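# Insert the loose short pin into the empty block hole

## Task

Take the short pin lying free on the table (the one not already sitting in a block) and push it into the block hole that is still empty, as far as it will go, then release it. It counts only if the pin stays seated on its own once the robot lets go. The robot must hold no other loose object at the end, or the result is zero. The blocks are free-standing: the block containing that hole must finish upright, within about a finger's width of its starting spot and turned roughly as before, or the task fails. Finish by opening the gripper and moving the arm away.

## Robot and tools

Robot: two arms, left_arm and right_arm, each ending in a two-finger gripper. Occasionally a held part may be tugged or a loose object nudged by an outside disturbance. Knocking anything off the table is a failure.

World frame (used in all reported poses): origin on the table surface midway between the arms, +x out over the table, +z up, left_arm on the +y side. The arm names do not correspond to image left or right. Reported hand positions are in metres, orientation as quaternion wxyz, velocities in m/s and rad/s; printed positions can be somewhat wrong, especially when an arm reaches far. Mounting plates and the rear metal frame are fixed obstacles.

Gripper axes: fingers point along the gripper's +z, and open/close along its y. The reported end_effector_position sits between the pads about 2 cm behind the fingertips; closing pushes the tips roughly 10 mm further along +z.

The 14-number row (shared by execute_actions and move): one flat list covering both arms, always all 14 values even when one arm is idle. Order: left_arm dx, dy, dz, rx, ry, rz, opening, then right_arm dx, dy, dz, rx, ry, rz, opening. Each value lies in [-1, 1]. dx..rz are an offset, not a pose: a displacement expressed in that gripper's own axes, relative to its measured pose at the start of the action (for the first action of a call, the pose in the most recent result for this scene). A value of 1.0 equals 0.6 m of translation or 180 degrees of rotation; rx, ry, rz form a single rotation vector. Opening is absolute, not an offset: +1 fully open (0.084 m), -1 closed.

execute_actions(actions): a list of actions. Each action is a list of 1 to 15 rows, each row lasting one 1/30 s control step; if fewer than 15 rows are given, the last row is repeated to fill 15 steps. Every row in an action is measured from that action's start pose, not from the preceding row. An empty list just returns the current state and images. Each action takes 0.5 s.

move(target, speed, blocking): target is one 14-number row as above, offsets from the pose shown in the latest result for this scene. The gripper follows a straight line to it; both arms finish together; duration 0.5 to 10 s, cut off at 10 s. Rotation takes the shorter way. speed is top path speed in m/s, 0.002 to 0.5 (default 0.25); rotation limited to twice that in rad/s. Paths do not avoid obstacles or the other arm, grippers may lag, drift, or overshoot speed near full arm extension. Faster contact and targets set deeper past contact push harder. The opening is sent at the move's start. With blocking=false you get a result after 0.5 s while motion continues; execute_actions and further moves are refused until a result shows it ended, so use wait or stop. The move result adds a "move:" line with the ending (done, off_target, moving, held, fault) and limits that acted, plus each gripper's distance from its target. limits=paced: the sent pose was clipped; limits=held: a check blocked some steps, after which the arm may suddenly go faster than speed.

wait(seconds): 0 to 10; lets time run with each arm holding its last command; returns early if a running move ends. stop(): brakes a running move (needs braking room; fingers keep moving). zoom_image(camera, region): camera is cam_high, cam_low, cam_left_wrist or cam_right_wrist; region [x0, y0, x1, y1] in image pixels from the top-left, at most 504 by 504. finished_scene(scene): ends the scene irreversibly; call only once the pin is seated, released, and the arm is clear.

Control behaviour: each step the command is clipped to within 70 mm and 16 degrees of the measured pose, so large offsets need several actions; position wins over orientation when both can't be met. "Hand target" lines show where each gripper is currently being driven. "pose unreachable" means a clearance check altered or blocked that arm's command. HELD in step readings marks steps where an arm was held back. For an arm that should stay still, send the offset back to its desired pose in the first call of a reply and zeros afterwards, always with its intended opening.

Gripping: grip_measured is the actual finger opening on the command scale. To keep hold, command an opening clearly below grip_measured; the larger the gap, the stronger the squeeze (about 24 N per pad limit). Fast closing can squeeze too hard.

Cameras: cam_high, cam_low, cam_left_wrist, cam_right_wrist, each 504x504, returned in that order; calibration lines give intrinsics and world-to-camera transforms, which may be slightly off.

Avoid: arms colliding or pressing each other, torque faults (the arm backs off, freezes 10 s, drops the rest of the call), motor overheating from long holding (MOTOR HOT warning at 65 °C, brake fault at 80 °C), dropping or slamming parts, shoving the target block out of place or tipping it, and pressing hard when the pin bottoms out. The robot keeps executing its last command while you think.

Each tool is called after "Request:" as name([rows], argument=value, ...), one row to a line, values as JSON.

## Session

Request:
execute_actions(actions=[])

Scene clock: 0.00 s.
left_arm: end_effector_position=(+0.2613, +0.5170, +0.1379) grip_measured=+1.00 end_effector_quat_wxyz=(+0.660, -0.208, +0.722, -0.017) end_effector_velocity=(-0.000, +0.000, -0.001) end_effector_angular_velocity=(+0.002, +0.000, -0.000) | right_arm: end_effector_position=(+0.4787, -0.3742, +0.2428) grip_measured=+1.00 end_effector_quat_wxyz=(-0.675, +0.271, +0.600, +0.334) end_effector_velocity=(+0.001, -0.000, +0.000) end_effector_angular_velocity=(+0.000, -0.001, -0.002)
Joint positions: left_arm=[ 1.187  0.746 -0.429  4.584  2.149  0.887  0.084] | right_arm=[-0.253  0.369 -1.754  0.304  2.024 -2.462  0.084]
Joint velocities: left_arm=[ 0.     0.    -0.002 -0.001  0.     0.    -0.   ] | right_arm=[-0.     0.    -0.003  0.001  0.001 -0.    -0.   ]
Motor temperatures (°C, as the motors report them): left_arm=[30 31 35 34 34 36] | right_arm=[32 31 39 37 30 36]
Hand target (left_arm): +0.261, +0.517, +0.138; +0.660, -0.208, +0.722, -0.017
Hand target (right_arm): +0.479, -0.374, +0.243; +0.675, -0.271, -0.600, -0.334
camera_calibration (this result's frames):
cam_left_wrist: T_world_to_cam=[[-0.285074, 0.907253, -0.309233, -0.32064], [0.0527796, 0.336988, 0.940028, -0.248268], [0.957051, 0.251656, -0.143951, -0.230346], [0, 0, 0, 1]] pos_world=[0.14215, 0.432533, 0.101068]
cam_right_wrist: T_world_to_cam=[[0.784048, 0.61873, 0.0494124, -0.124734], [-0.0463471, 0.137744, -0.989383, 0.383241], [-0.618967, 0.773434, 0.136674, 0.686622], [0, 0, 0, 1]] pos_world=[0.540556, -0.506669, 0.291492]

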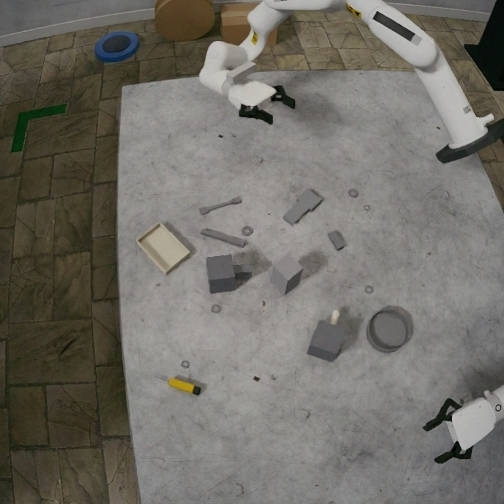

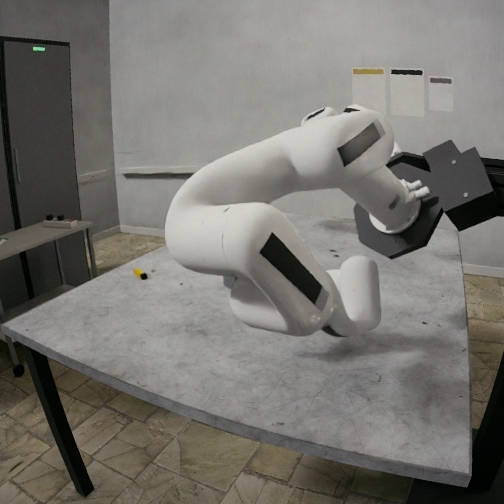

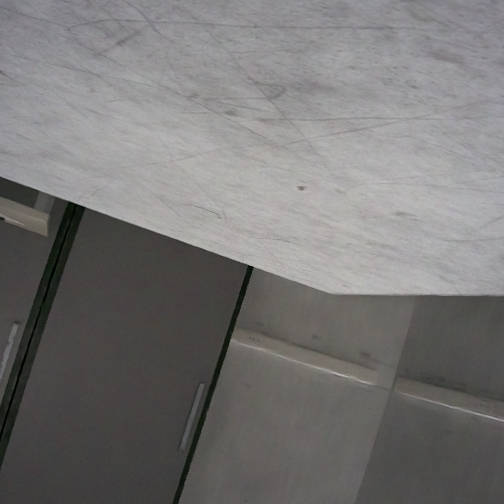

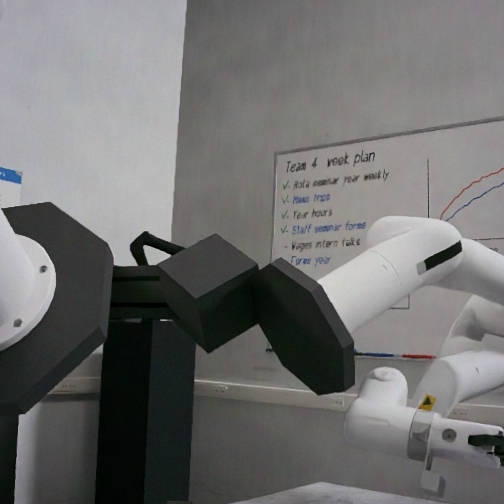

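Request:
zoom_image(camera="cam_high", region=[190, 170, 400, 380])

Request:
zoom_image(camera="cam_high", region=[260, 180, 380, 300])

Request:
zoom_image(camera="cam_high", region=[195, 230, 315, 320])

Region (190, 170, 400, 380) of cam_high's 504x504 image, scaled by 2.400, with more detail than that image has.

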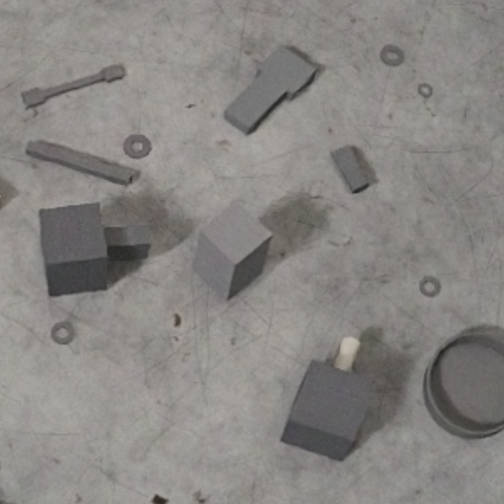

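Region (260, 180, 380, 300) of cam_high's 504x504 image, scaled by 4.200, with more detail than that image has.

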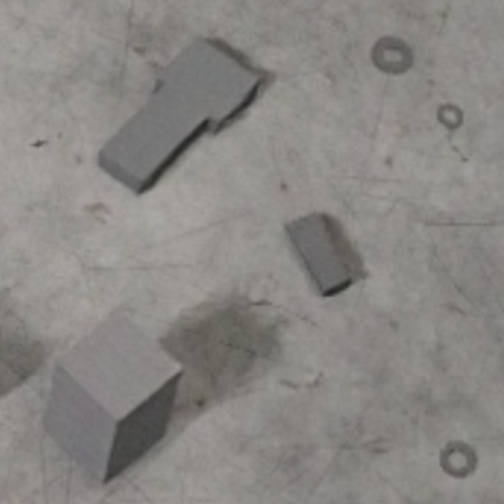

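Region (195, 230, 315, 320) of cam_high's 504x504 image, scaled by 4.200, with more detail than that image has; it fills the top 378 rows of this view, and the rest is white.

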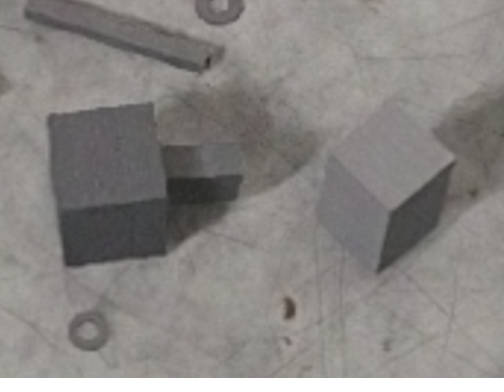

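Request:
zoom_image(camera="cam_high", region=[318, 220, 358, 260])

Request:
zoom_image(camera="cam_high", region=[262, 245, 322, 305])

Region (318, 220, 358, 260) of cam_high's 504x504 image, scaled by 12.600, with more detail than that image has.

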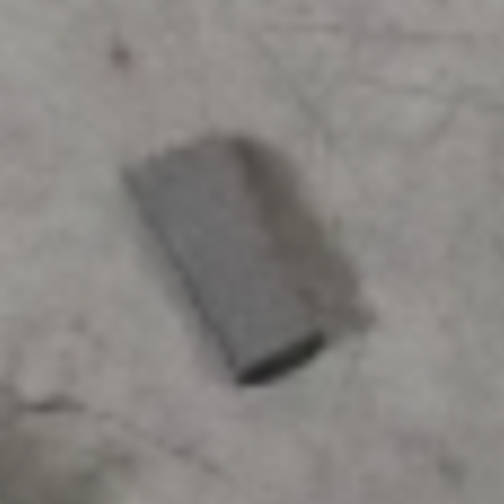

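Region (262, 245, 322, 305) of cam_high's 504x504 image, scaled by 8.400, with more detail than that image has.

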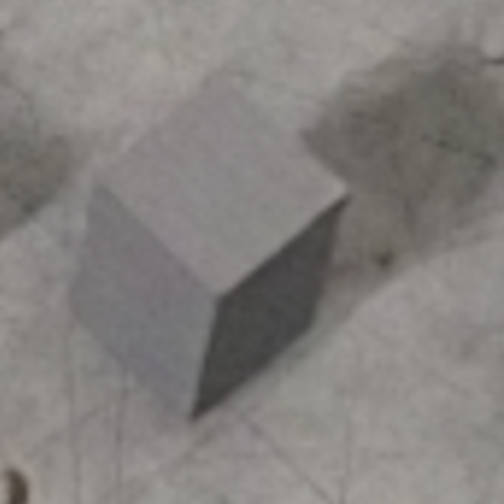

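Request:
move(target=[0.0188,-0.3515,0.2617,0.2673,0.0632,0.1369,-1, -0.2302,0.078,0.3533,-0.1211,-0.3996,0.0795,0.2], speed=0.33)

Scene clock: 122.83 s.
left_arm: end_effector_position=(+0.4700, +0.3593, +0.1712) grip_measured=-1.00 end_effector_quat_wxyz=(+0.604, +0.232, +0.738, -0.190) end_effector_velocity=(+0.001, +0.000, +0.000) end_effector_angular_velocity=(+0.000, -0.001, +0.001) | right_arm: end_effector_position=(+0.3759, -0.1650, +0.1347) grip_measured=+0.19 end_effector_quat_wxyz=(-0.169, +0.597, +0.773, +0.132) end_effector_velocity=(-0.000, +0.001, +0.000) end_effector_angular_velocity=(+0.001, -0.004, -0.000)
Joint positions: left_arm=[ 0.145  0.155 -0.554  3.904  1.035  0.769  0.   ] | right_arm=[ 0.109  0.107 -0.558 -1.496  0.464 -0.486  0.052]
Joint velocities: left_arm=[-0.    -0.    -0.001 -0.     0.001 -0.     0.   ] | right_arm=[ 0.001  0.001  0.001 -0.01  -0.001  0.009 -0.   ]
Motor temperatures (°C, as the motors report them): left_arm=[30 31 39 34 34 36] | right_arm=[33 32 40 37 30 36]
Hand target (left_arm): +0.470, +0.359, +0.171; +0.604, +0.232, +0.738, -0.190
Hand target (right_arm): +0.376, -0.165, +0.135; -0.169, +0.597, +0.773, +0.132
Off the commanded pose (left_arm): 0.002 m, 0 deg.
Off the commanded pose (right_arm): 0.002 m, 0 deg.
move: done
camera_calibration (this result's frames):
cam_left_wrist: T_world_to_cam=[[0.56468, 0.825232, -0.0113366, -0.528679], [0.180574, -0.110135, 0.977376, -0.143248], [0.805313, -0.553952, -0.211207, -0.0132764], [0, 0, 0, 1]] pos_world=[0.335093, 0.413152, 0.13121]
cam_right_wrist: T_world_to_cam=[[0.965127, 0.261075, 0.0192413, -0.291193], [0.244661, -0.873415, -0.421054, -0.110032], [-0.0931212, 0.411078, -0.906831, 0.359009], [0, 0, 0, 1]] pos_world=[0.34139, -0.167661, 0.284834]

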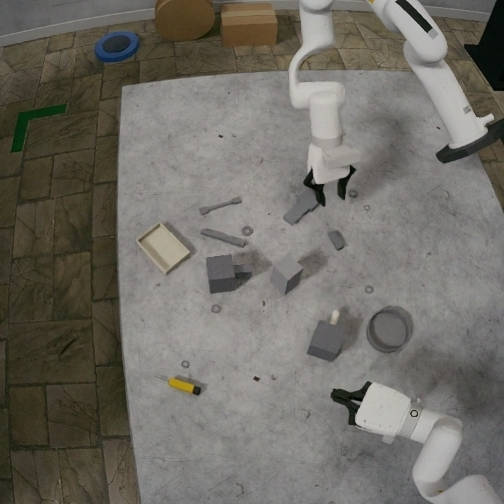

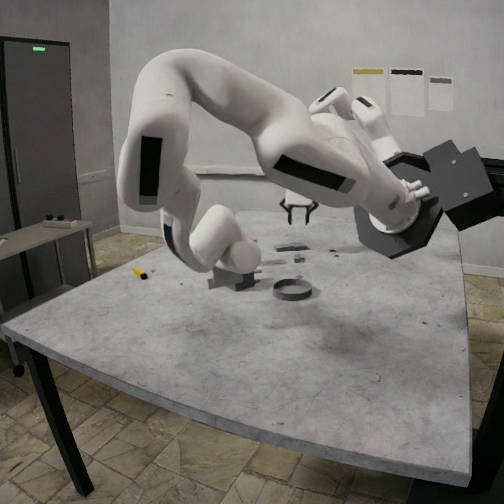

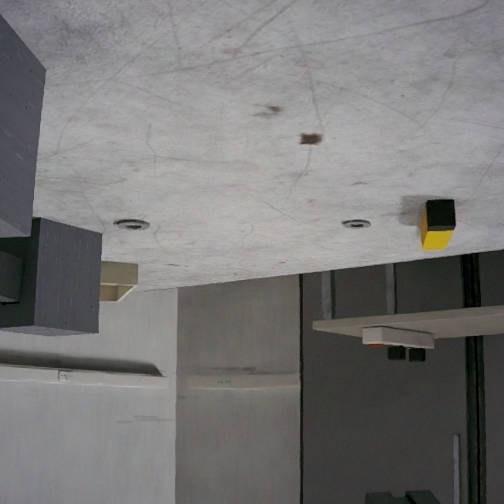

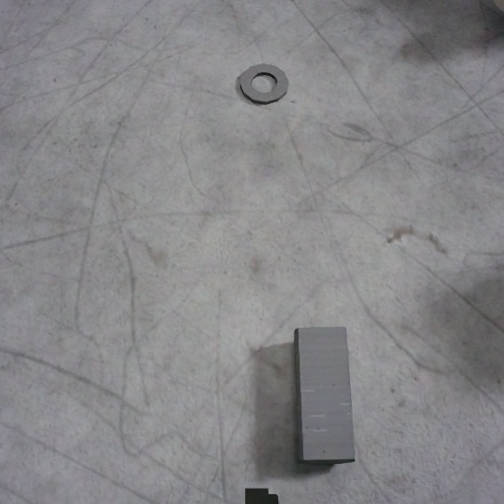

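Request:
zoom_image(camera="cam_right_wrist", region=[240, 310, 420, 490])

Request:
zoom_image(camera="cam_low", region=[270, 235, 330, 285])

Region (240, 310, 420, 490) of cam_right_wrist's 504x504 image, scaled by 2.800, with more detail than that image has.

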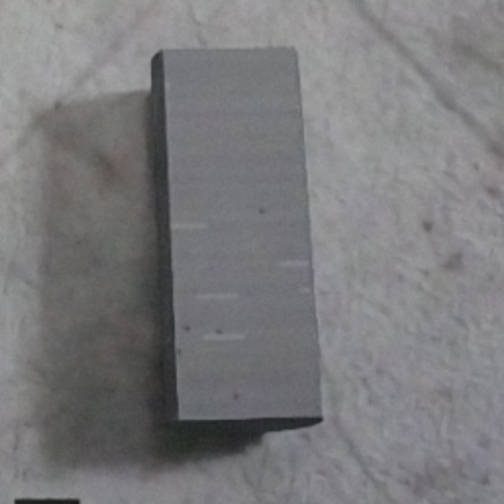

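Region (270, 235, 330, 285) of cam_low's 504x504 image, scaled by 8.400, with more detail than that image has.

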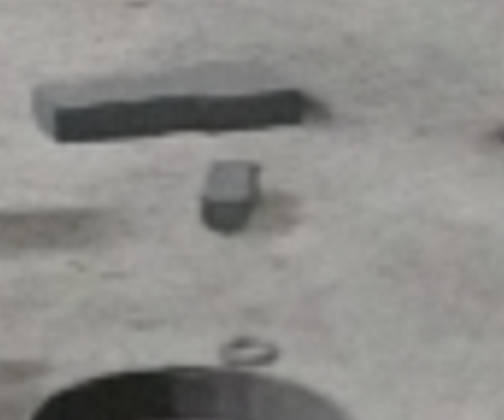

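Request:
move(target=[-0.0025,-0.4647,0.1197,0,0,0,-1, 0,0,0,0,0,0,0.2], speed=0.45)

Scene clock: 164.47 s.
left_arm: end_effector_position=(+0.3686, +0.0917, +0.1579) grip_measured=-1.00 end_effector_quat_wxyz=(+0.604, +0.232, +0.739, -0.189) end_effector_velocity=(-0.006, -0.003, -0.000) end_effector_angular_velocity=(-0.002, +0.006, -0.010) | right_arm: end_effector_position=(+0.3759, -0.1650, +0.1347) grip_measured=+0.19 end_effector_quat_wxyz=(-0.169, +0.597, +0.773, +0.132) end_effector_velocity=(+0.001, -0.000, +0.000) end_effector_angular_velocity=(+0.001, -0.002, -0.001)
Joint positions: left_arm=[-0.24   1.067 -0.809  3.403  1.588  1.117  0.   ] | right_arm=[ 0.109  0.107 -0.558 -1.496  0.464 -0.486  0.052]
Joint velocities: left_arm=[-0.003  0.009  0.001 -0.002 -0.001 -0.001  0.   ] | right_arm=[-0.    -0.001 -0.001 -0.001 -0.001 -0.001 -0.   ]
Motor temperatures (°C, as the motors report them): left_arm=[30 31 36 34 35 36] | right_arm=[33 31 39 37 30 36]
Hand target (left_arm): +0.368, +0.091, +0.158; +0.604, +0.232, +0.739, -0.190
Hand target (right_arm): +0.376, -0.165, +0.135; -0.169, +0.597, +0.773, +0.132
Off the commanded pose (left_arm): 0.002 m, 0 deg.
Off the commanded pose (right_arm): 0.000 m, 0 deg.
move: done; limits=paced
camera_calibration (this result's frames):
cam_left_wrist: T_world_to_cam=[[0.563743, 0.825893, -0.0097021, -0.250699], [0.181053, -0.112106, 0.977063, -0.141417], [0.805862, -0.552569, -0.212729, -0.0827674], [0, 0, 0, 1]] pos_world=[0.233633, 0.145462, 0.118134]
cam_right_wrist: T_world_to_cam=[[0.965126, 0.261076, 0.0192413, -0.291192], [0.244662, -0.873415, -0.421054, -0.110032], [-0.0931217, 0.411078, -0.906831, 0.359009], [0, 0, 0, 1]] pos_world=[0.341389, -0.167661, 0.284834]

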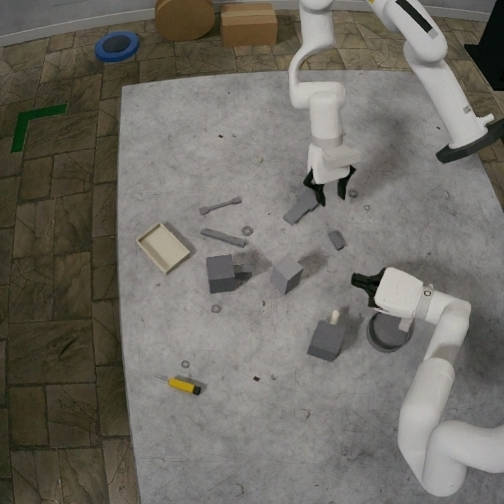

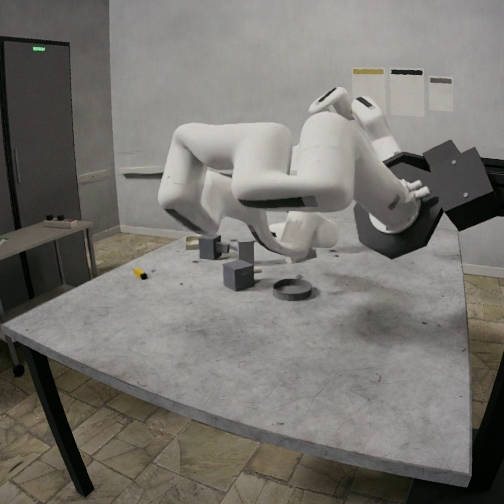

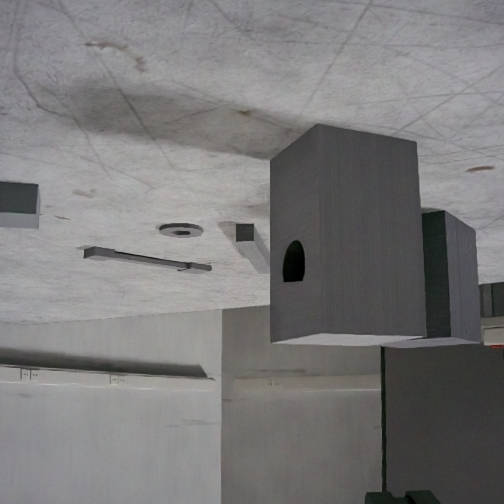

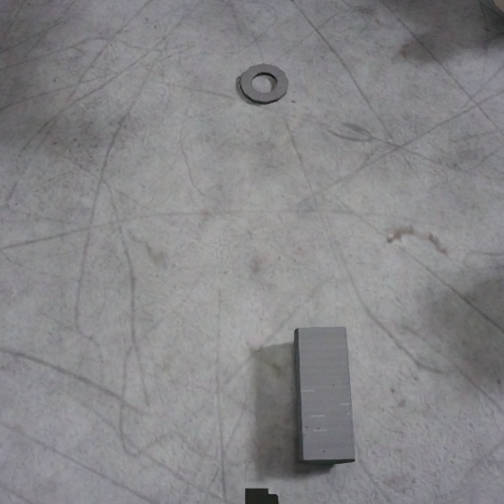

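Request:
execute_actions(actions=[])

Request:
zoom_image(camera="cam_left_wrist", region=[255, 225, 335, 305])

Request:
zoom_image(camera="cam_left_wrist", region=[230, 110, 480, 360])

Scene clock: 168.17 s.
left_arm: end_effector_position=(+0.3679, +0.0910, +0.1580) grip_measured=-1.00 end_effector_quat_wxyz=(+0.604, +0.232, +0.739, -0.190) end_effector_velocity=(+0.000, -0.000, +0.000) end_effector_angular_velocity=(-0.000, -0.001, +0.000) | right_arm: end_effector_position=(+0.3759, -0.1650, +0.1347) grip_measured=+0.19 end_effector_quat_wxyz=(-0.169, +0.597, +0.773, +0.132) end_effector_velocity=(+0.001, -0.000, +0.000) end_effector_angular_velocity=(+0.000, -0.001, -0.001)
Joint positions: left_arm=[-0.241  1.068 -0.81   3.402  1.588  1.117  0.   ] | right_arm=[ 0.109  0.107 -0.558 -1.496  0.464 -0.486  0.052]
Joint velocities: left_arm=[-0.001 -0.    -0.     0.     0.    -0.     0.   ] | right_arm=[ 0.     0.    -0.001  0.    -0.    -0.     0.   ]
Motor temperatures (°C, as the motors report them): left_arm=[30 31 36 34 35 36] | right_arm=[33 31 39 37 30 36]
Hand target (left_arm): +0.368, +0.091, +0.158; +0.604, +0.232, +0.739, -0.190
Hand target (right_arm): +0.376, -0.165, +0.135; -0.169, +0.597, +0.773, +0.132
Off the commanded pose (left_arm): 0.001 m, 0 deg.
Off the commanded pose (right_arm): 0.000 m, 0 deg.
camera_calibration (this result's frames):
cam_left_wrist: T_world_to_cam=[[0.564757, 0.825196, -0.0100684, -0.250035], [0.181101, -0.112022, 0.977064, -0.141455], [0.805141, -0.553627, -0.212709, -0.0822404], [0, 0, 0, 1]] pos_world=[0.233042, 0.144951, 0.1182]
cam_right_wrist: T_world_to_cam=[[0.965127, 0.261075, 0.0192411, -0.291193], [0.244661, -0.873415, -0.421054, -0.110032], [-0.0931213, 0.411078, -0.906831, 0.359009], [0, 0, 0, 1]] pos_world=[0.34139, -0.167661, 0.284834]

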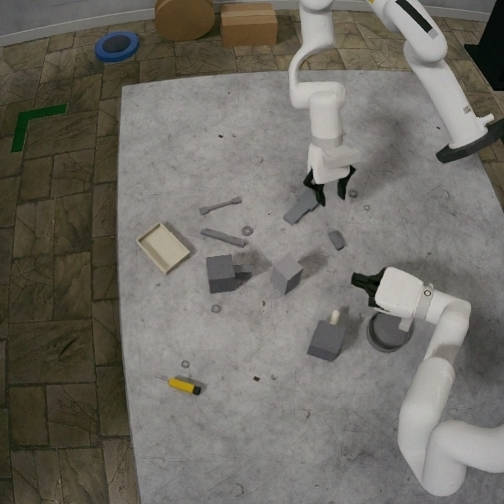

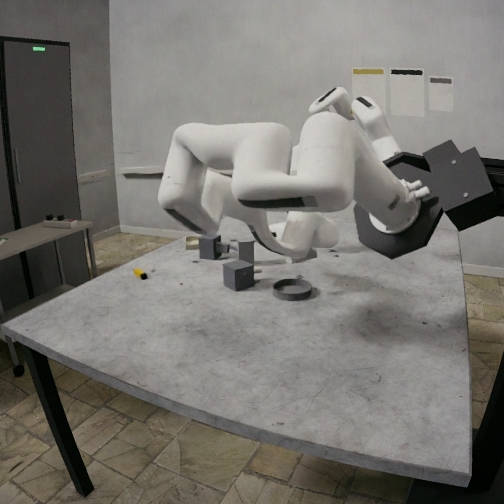

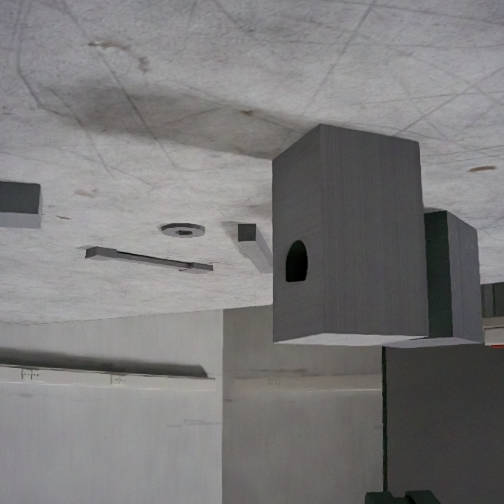

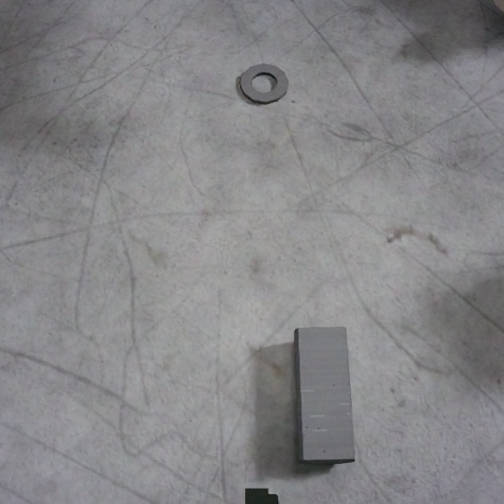

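Region (255, 225, 335, 305) of cam_left_wrist's 504x504 image, scaled by 6.300, with more detail than that image has.

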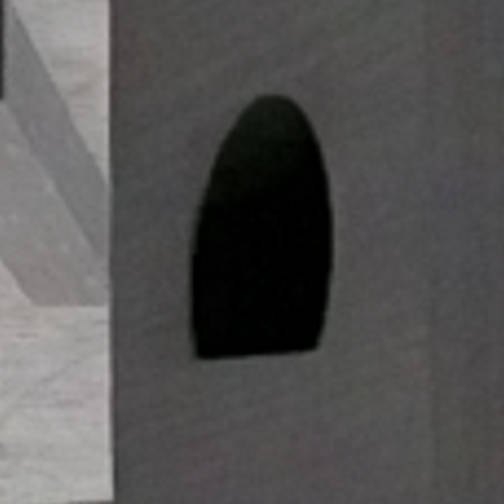

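Region (230, 110, 480, 360) of cam_left_wrist's 504x504 image, scaled by 2.016, with more detail than that image has.

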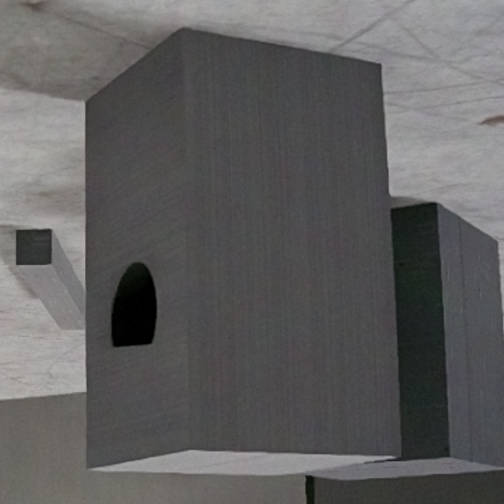

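Request:
move(target=[0,0,0,0,0,0,-1, -0.00215,-0.00222,0.19942,0.00396,0,-0.00857,-0.1], speed=0.2)

Scene clock: 250.00 s.
left_arm: end_effector_position=(+0.3679, +0.0910, +0.1580) grip_measured=-1.00 end_effector_quat_wxyz=(+0.604, +0.232, +0.739, -0.190) end_effector_velocity=(-0.000, +0.000, -0.000) end_effector_angular_velocity=(+0.001, +0.002, +0.001) | right_arm: end_effector_position=(+0.3631, -0.1175, +0.0260) grip_measured=-0.11 end_effector_quat_wxyz=(-0.171, +0.586, +0.781, +0.130) end_effector_velocity=(-0.003, +0.001, -0.001) end_effector_angular_velocity=(+0.002, +0.004, +0.002)
Joint positions: left_arm=[-0.241  1.068 -0.81   3.402  1.588  1.117  0.   ] | right_arm=[-0.03   0.542 -0.857 -1.896  0.432 -0.208  0.039]
Joint velocities: left_arm=[ 0.001 -0.     0.001 -0.001  0.     0.     0.   ] | right_arm=[-0.002  0.005 -0.    -0.002 -0.001  0.002  0.   ]
Motor temperatures (°C, as the motors report them): left_arm=[31 31 36 34 35 36] | right_arm=[33 31 39 37 30 36]
Hand target (left_arm): +0.368, +0.091, +0.158; +0.604, +0.232, +0.739, -0.190
Hand target (right_arm): +0.363, -0.117, +0.026; -0.171, +0.586, +0.782, +0.130
Off the commanded pose (left_arm): 0.000 m, 0 deg.
Off the commanded pose (right_arm): 0.001 m, 0 deg.
move: done
camera_calibration (this result's frames):
cam_left_wrist: T_world_to_cam=[[0.564757, 0.825196, -0.0100687, -0.250035], [0.181101, -0.112022, 0.977064, -0.141455], [0.805141, -0.553627, -0.212709, -0.0822403], [0, 0, 0, 1]] pos_world=[0.233042, 0.144951, 0.1182]
cam_right_wrist: T_world_to_cam=[[0.957233, 0.288573, 0.0207676, -0.283116], [0.270151, -0.865816, -0.421166, -0.119602], [-0.103556, 0.408764, -0.906746, 0.243275], [0, 0, 0, 1]] pos_world=[0.328511, -0.121296, 0.176095]

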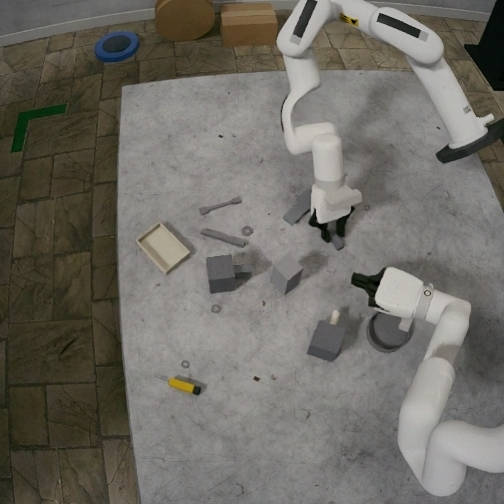

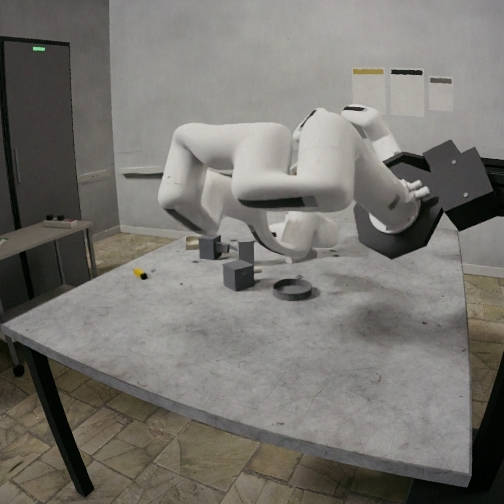

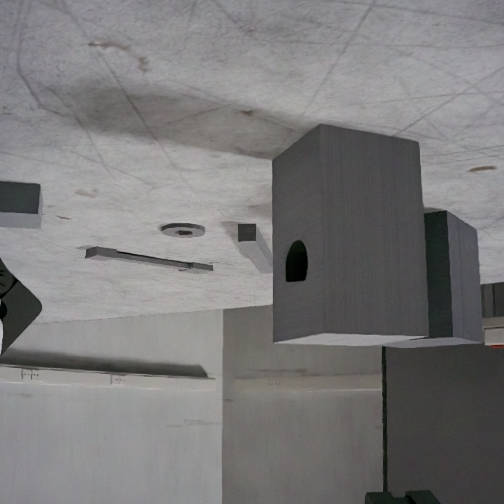

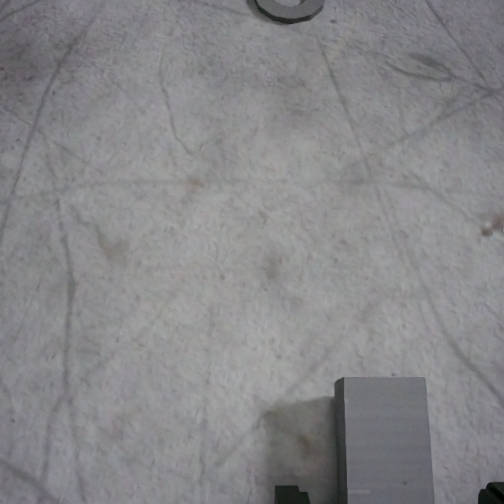

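Request:
execute_actions(actions=[])

Request:
zoom_image(camera="cam_right_wrist", region=[264, 364, 504, 504])

Scene clock: 252.27 s.
left_arm: end_effector_position=(+0.3679, +0.0910, +0.1580) grip_measured=-1.00 end_effector_quat_wxyz=(+0.604, +0.232, +0.739, -0.190) end_effector_velocity=(+0.000, -0.000, +0.000) end_effector_angular_velocity=(-0.001, -0.001, -0.000) | right_arm: end_effector_position=(+0.3627, -0.1174, +0.0258) grip_measured=-0.11 end_effector_quat_wxyz=(-0.171, +0.586, +0.782, +0.130) end_effector_velocity=(+0.001, -0.000, -0.000) end_effector_angular_velocity=(-0.001, -0.002, +0.000)
Joint positions: left_arm=[-0.241  1.068 -0.81   3.402  1.588  1.117  0.   ] | right_arm=[-0.031  0.543 -0.858 -1.896  0.432 -0.207  0.039]
Joint velocities: left_arm=[ 0.     0.    -0.001  0.002 -0.    -0.     0.   ] | right_arm=[ 0.     0.001 -0.002 -0.001  0.001 -0.001 -0.   ]
Motor temperatures (°C, as the motors report them): left_arm=[31 31 36 34 35 36] | right_arm=[33 31 39 37 30 36]
Hand target (left_arm): +0.368, +0.091, +0.158; +0.604, +0.232, +0.739, -0.190
Hand target (right_arm): +0.363, -0.117, +0.026; -0.171, +0.586, +0.782, +0.130
Off the commanded pose (left_arm): 0.000 m, 0 deg.
Off the commanded pose (right_arm): 0.001 m, 0 deg.
camera_calibration (this result's frames):
cam_left_wrist: T_world_to_cam=[[0.564757, 0.825196, -0.0100684, -0.250035], [0.181101, -0.112022, 0.977064, -0.141455], [0.805141, -0.553627, -0.212709, -0.0822404], [0, 0, 0, 1]] pos_world=[0.233042, 0.144951, 0.1182]
cam_right_wrist: T_world_to_cam=[[0.957113, 0.28901, 0.0201976, -0.282665], [0.270294, -0.865683, -0.421348, -0.119485], [-0.104289, 0.408737, -0.906674, 0.24321], [0, 0, 0, 1]] pos_world=[0.328203, -0.121152, 0.175876]

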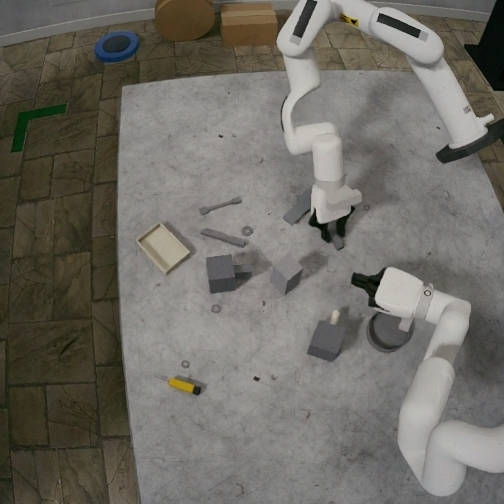

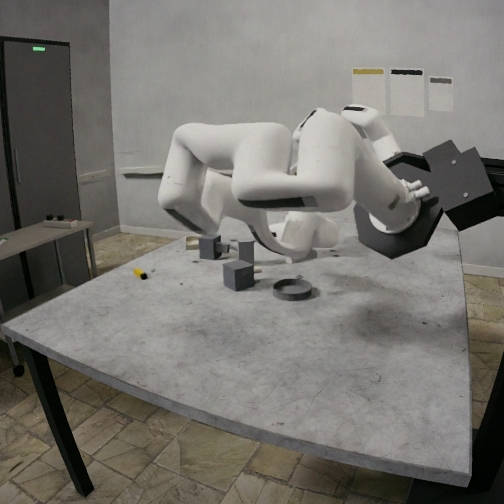

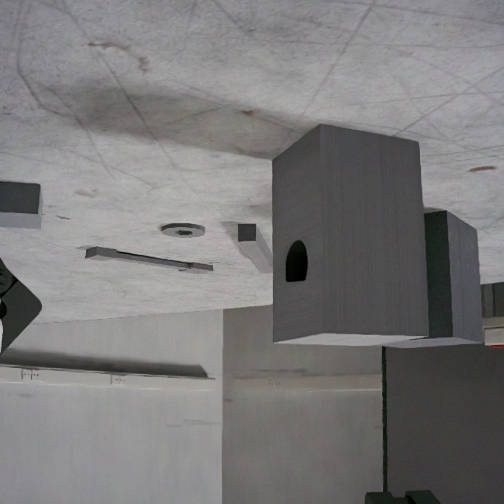

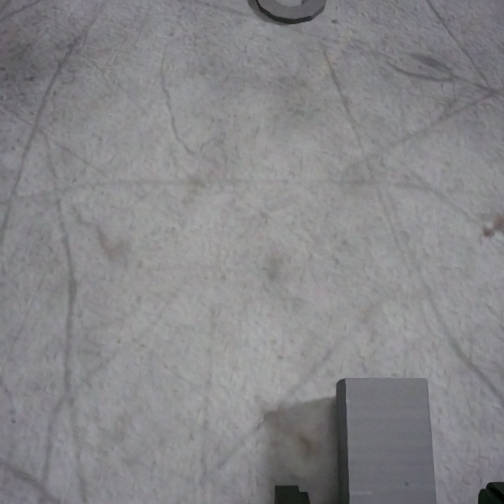

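Region (264, 364, 504, 504) of cam_right_wrist's 504x504 image, scaled by 2.100, with more detail than that image has; it fills the top 294 rows of this view, and the rest is white.

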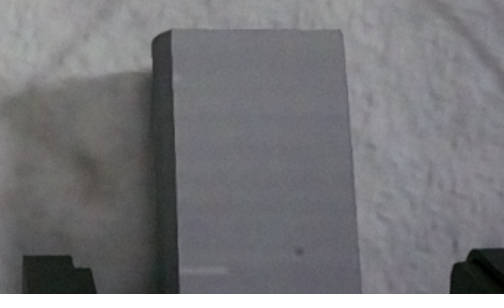

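Request:
execute_actions([
  [[0,0,0,0,0,0,-1, 0,-0.0008,0,0,0,0,-0.16],[0,0,0,0,0,0,-1, 0,-0.0017,0,0,0,0,-0.22],[0,0,0,0,0,0,-1, 0,-0.0017,0,0,0,0,-0.28],[0,0,0,0,0,0,-1, 0,-0.0017,0,0,0,0,-0.33],[0,0,0,0,0,0,-1, 0,-0.0017,0,0,0,0,-0.38],[0,0,0,0,0,0,-1, 0,-0.0017,0,0,0,0,-0.42],[0,0,0,0,0,0,-1, 0,-0.0017,0,0,0,0,-0.45],[0,0,0,0,0,0,-1, 0,-0.0017,0,0,0,0,-0.48],[0,0,0,0,0,0,-1, 0,-0.0017,0,0,0,0,-0.51],[0,0,0,0,0,0,-1, 0,-0.0017,0,0,0,0,-0.54],[0,0,0,0,0,0,-1, 0,-0.0017,0,0,0,0,-0.58],[0,0,0,0,0,0,-1, 0,-0.0017,0,0,0,0,-0.65],[0,0,0,0,0,0,-1, 0,-0.0017,0,0,0,0,-0.75],[0,0,0,0,0,0,-1, 0,-0.0017,0,0,0,0,-0.85],[0,0,0,0,0,0,-1, 0,-0.0017,0,0,0,0,-0.95]],
])

Request:
zoom_image(camera="cam_right_wrist", region=[264, 364, 504, 504])

Scene clock: 274.07 s.
left_arm: end_effector_position=(+0.3679, +0.0910, +0.1580) grip_measured=-1.00 end_effector_quat_wxyz=(+0.604, +0.232, +0.739, -0.190) end_effector_velocity=(-0.000, +0.000, -0.000) end_effector_angular_velocity=(+0.001, +0.000, +0.000) | right_arm: end_effector_position=(+0.3618, -0.1176, +0.0258) grip_measured=-0.51 end_effector_quat_wxyz=(-0.171, +0.586, +0.782, +0.130) end_effector_velocity=(+0.001, -0.000, -0.000) end_effector_angular_velocity=(+0.000, -0.002, -0.000)
Joint positions: left_arm=[-0.241  1.068 -0.81   3.402  1.588  1.117  0.   ] | right_arm=[-0.032  0.542 -0.855 -1.901  0.432 -0.204  0.021]
Joint velocities: left_arm=[ 0.     0.    -0.    -0.001  0.001  0.     0.   ] | right_arm=[-0.     0.    -0.003 -0.001 -0.001 -0.001 -0.   ]
Motor temperatures (°C, as the motors report them): left_arm=[31 31 36 34 34 36] | right_arm=[33 31 39 37 30 36]
Hand target (left_arm): +0.368, +0.091, +0.158; +0.604, +0.232, +0.739, -0.190
Hand target (right_arm): +0.362, -0.118, +0.026; -0.171, +0.586, +0.782, +0.130
Off the commanded pose (left_arm): 0.000 m, 0 deg.
Off the commanded pose (right_arm): 0.000 m, 0 deg.
Step readings (end_effector_position):
0: left_arm (+0.3679, +0.0910, +0.1580) | right_arm (+0.3627, -0.1174, +0.0258)
1: left_arm (+0.3679, +0.0910, +0.1580) | right_arm (+0.3627, -0.1174, +0.0258)
2: left_arm (+0.3679, +0.0910, +0.1580) | right_arm (+0.3626, -0.1174, +0.0258)
4: left_arm (+0.3679, +0.0910, +0.1580) | right_arm (+0.3621, -0.1176, +0.0258)
8: left_arm (+0.3679, +0.0910, +0.1580) | right_arm (+0.3617, -0.1176, +0.0257)
15: end_effector_position above
camera_calibration (this result's frames):
cam_left_wrist: T_world_to_cam=[[0.564757, 0.825196, -0.0100685, -0.250035], [0.181101, -0.112023, 0.977064, -0.141455], [0.805141, -0.553627, -0.212709, -0.0822403], [0, 0, 0, 1]] pos_world=[0.233042, 0.144951, 0.1182]
cam_right_wrist: T_world_to_cam=[[0.957126, 0.288958, 0.020316, -0.281725], [0.270293, -0.865676, -0.421363, -0.119469], [-0.104169, 0.408789, -0.906664, 0.24321], [0, 0, 0, 1]] pos_world=[0.327273, -0.121436, 0.175893]

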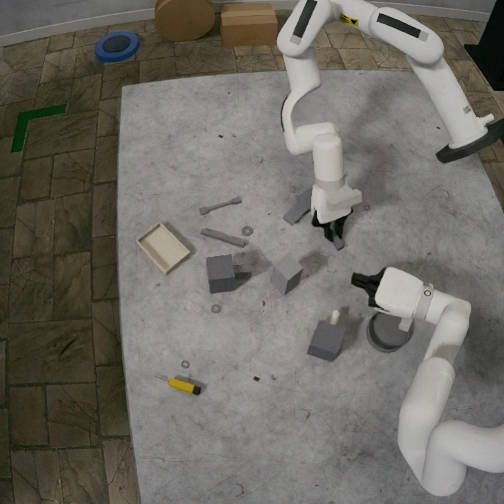

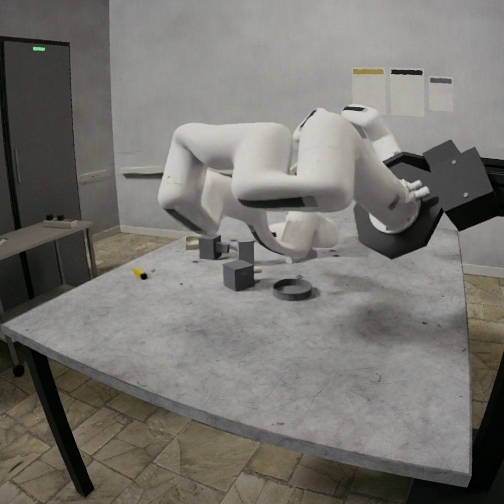

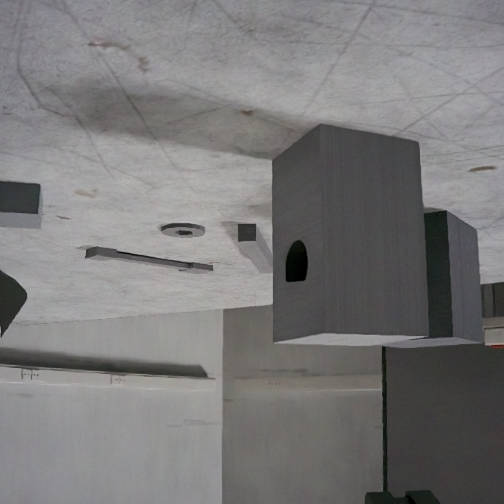

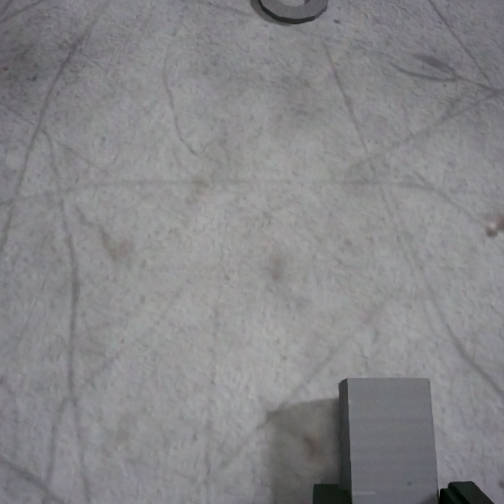

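Region (264, 364, 504, 504) of cam_right_wrist's 504x504 image, scaled by 2.100, with more detail than that image has; it fills the top 294 rows of this view, and the rest is white.

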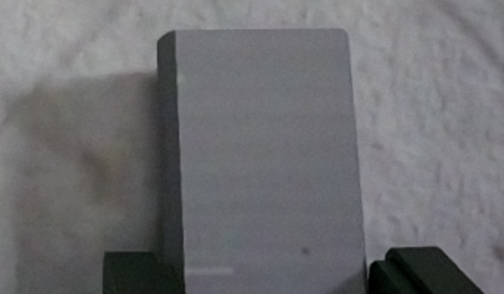

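Request:
move(target=[0,0,0,0,0,0,-1, 0.09543,0.14732,-0.04027,-0.13989,0.02161,0.37721,-0.95], speed=0.35)

Scene clock: 306.57 s.
left_arm: end_effector_position=(+0.3679, +0.0910, +0.1580) grip_measured=-1.00 end_effector_quat_wxyz=(+0.604, +0.232, +0.739, -0.190) end_effector_velocity=(+0.000, +0.000, -0.000) end_effector_angular_velocity=(+0.002, +0.001, +0.000) | right_arm: end_effector_position=(+0.4355, -0.0532, +0.0721) grip_measured=-0.52 end_effector_quat_wxyz=(-0.114, +0.936, +0.273, +0.190) end_effector_velocity=(+0.001, -0.000, +0.000) end_effector_angular_velocity=(-0.001, -0.002, -0.004)
Joint positions: left_arm=[-0.241  1.068 -0.81   3.402  1.588  1.117  0.   ] | right_arm=[ 0.267  0.639 -0.889 -2.285  0.765  1.571  0.021]
Joint velocities: left_arm=[ 0.    -0.     0.    -0.002 -0.     0.001  0.   ] | right_arm=[ 0.001 -0.    -0.    -0.     0.003  0.004  0.   ]
Motor temperatures (°C, as the motors report them): left_arm=[31 31 36 34 34 36] | right_arm=[33 31 39 37 30 36]
Hand target (left_arm): +0.368, +0.091, +0.158; +0.604, +0.232, +0.739, -0.190
Hand target (right_arm): +0.435, -0.053, +0.072; -0.114, +0.936, +0.273, +0.190
Off the commanded pose (left_arm): 0.000 m, 0 deg.
Off the commanded pose (right_arm): 0.001 m, 0 deg.
move: done
camera_calibration (this result's frames):
cam_left_wrist: T_world_to_cam=[[0.564757, 0.825196, -0.0100685, -0.250035], [0.181101, -0.112023, 0.977064, -0.141455], [0.805141, -0.553627, -0.212709, -0.0822403], [0, 0, 0, 1]] pos_world=[0.233042, 0.144951, 0.1182]
cam_right_wrist: T_world_to_cam=[[0.563387, -0.821025, -0.0922686, -0.251284], [-0.768931, -0.480206, -0.422076, 0.409034], [0.302227, 0.30874, -0.901853, 0.08385], [0, 0, 0, 1]] pos_world=[0.430747, -0.0357782, 0.225078]

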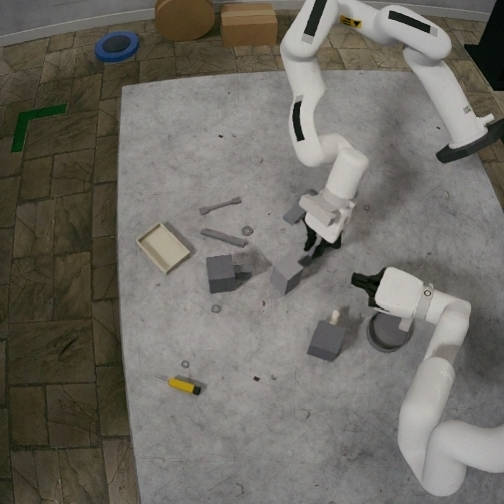

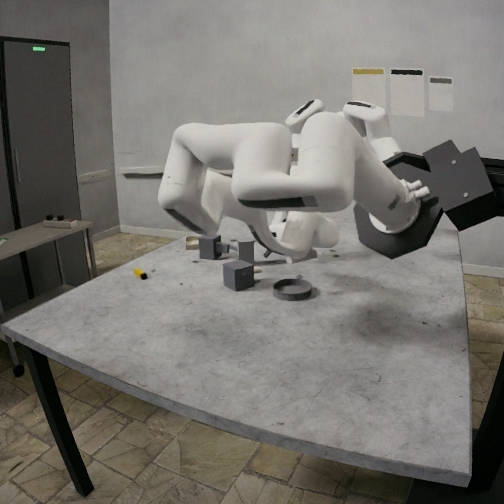

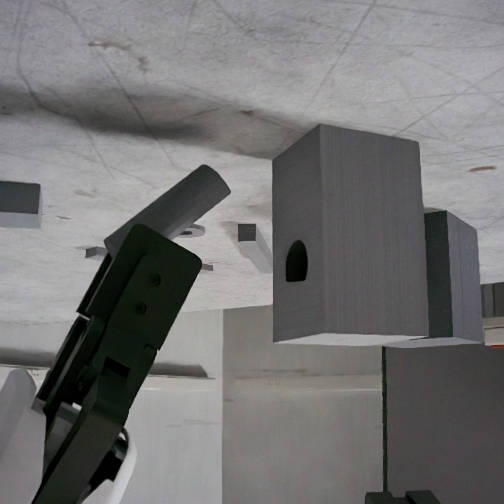

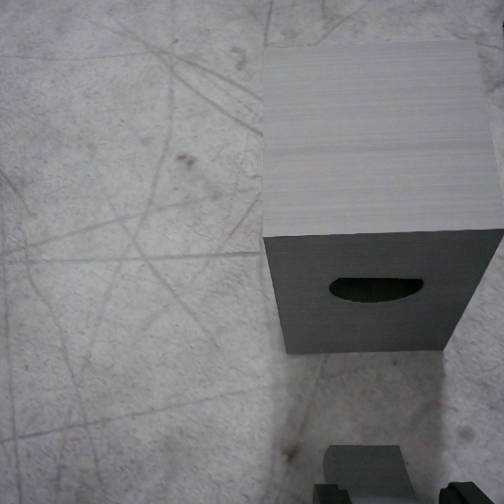

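Request:
move(target=[0,0,0,0,0,0,-1, -0.0619,0.0081,0.0546,-0.03275,0,-0.01517,-0.95], speed=0.05)

Scene clock: 317.07 s.
left_arm: end_effector_position=(+0.3679, +0.0910, +0.1580) grip_measured=-1.00 end_effector_quat_wxyz=(+0.604, +0.232, +0.739, -0.190) end_effector_velocity=(-0.000, +0.000, -0.000) end_effector_angular_velocity=(+0.001, +0.002, -0.000) | right_arm: end_effector_position=(+0.4193, -0.0640, +0.0269) grip_measured=-0.51 end_effector_quat_wxyz=(-0.061, +0.934, +0.285, +0.207) end_effector_velocity=(-0.000, +0.000, +0.000) end_effector_angular_velocity=(+0.001, -0.001, +0.001)
Joint positions: left_arm=[-0.241  1.068 -0.81   3.402  1.588  1.117  0.   ] | right_arm=[ 0.209  0.746 -0.899 -2.409  0.928  1.627  0.021]
Joint velocities: left_arm=[-0.    -0.     0.001 -0.002 -0.    -0.     0.   ] | right_arm=[ 0.    -0.     0.001 -0.001 -0.     0.001  0.   ]
Motor temperatures (°C, as the motors report them): left_arm=[31 31 36 34 34 36] | right_arm=[33 31 39 37 30 36]
Hand target (left_arm): +0.368, +0.091, +0.158; +0.604, +0.232, +0.739, -0.190
Hand target (right_arm): +0.419, -0.064, +0.027; -0.061, +0.934, +0.285, +0.207
Off the commanded pose (left_arm): 0.000 m, 0 deg.
Off the commanded pose (right_arm): 0.001 m, 0 deg.
move: done
camera_calibration (this result's frames):
cam_left_wrist: T_world_to_cam=[[0.564757, 0.825196, -0.0100685, -0.250035], [0.181101, -0.112022, 0.977064, -0.141455], [0.805141, -0.553627, -0.212709, -0.0822403], [0, 0, 0, 1]] pos_world=[0.233042, 0.144951, 0.1182]
cam_right_wrist: T_world_to_cam=[[0.565287, -0.824631, 0.0208462, -0.259275], [-0.741972, -0.519342, -0.423982, 0.358552], [0.360455, 0.224204, -0.905431, 0.0216653], [0, 0, 0, 1]] pos_world=[0.404791, -0.0324521, 0.177041]

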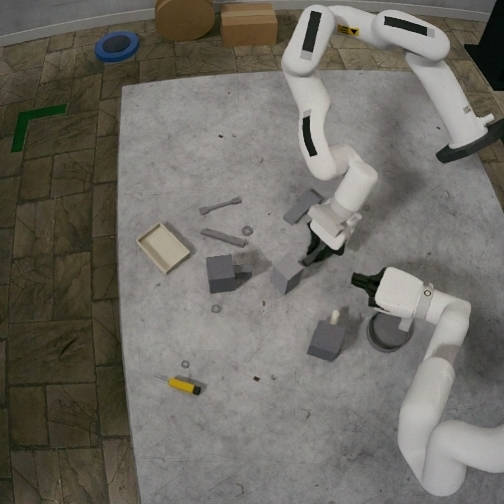

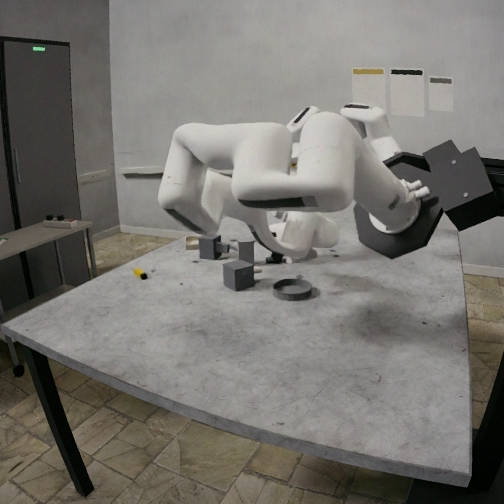

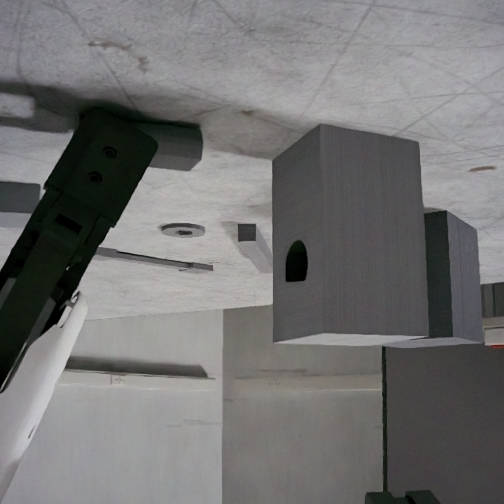

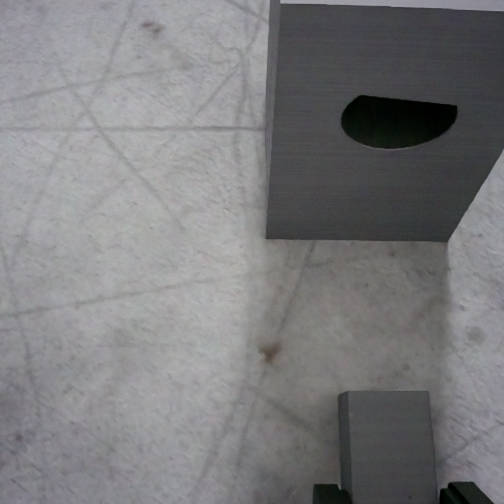

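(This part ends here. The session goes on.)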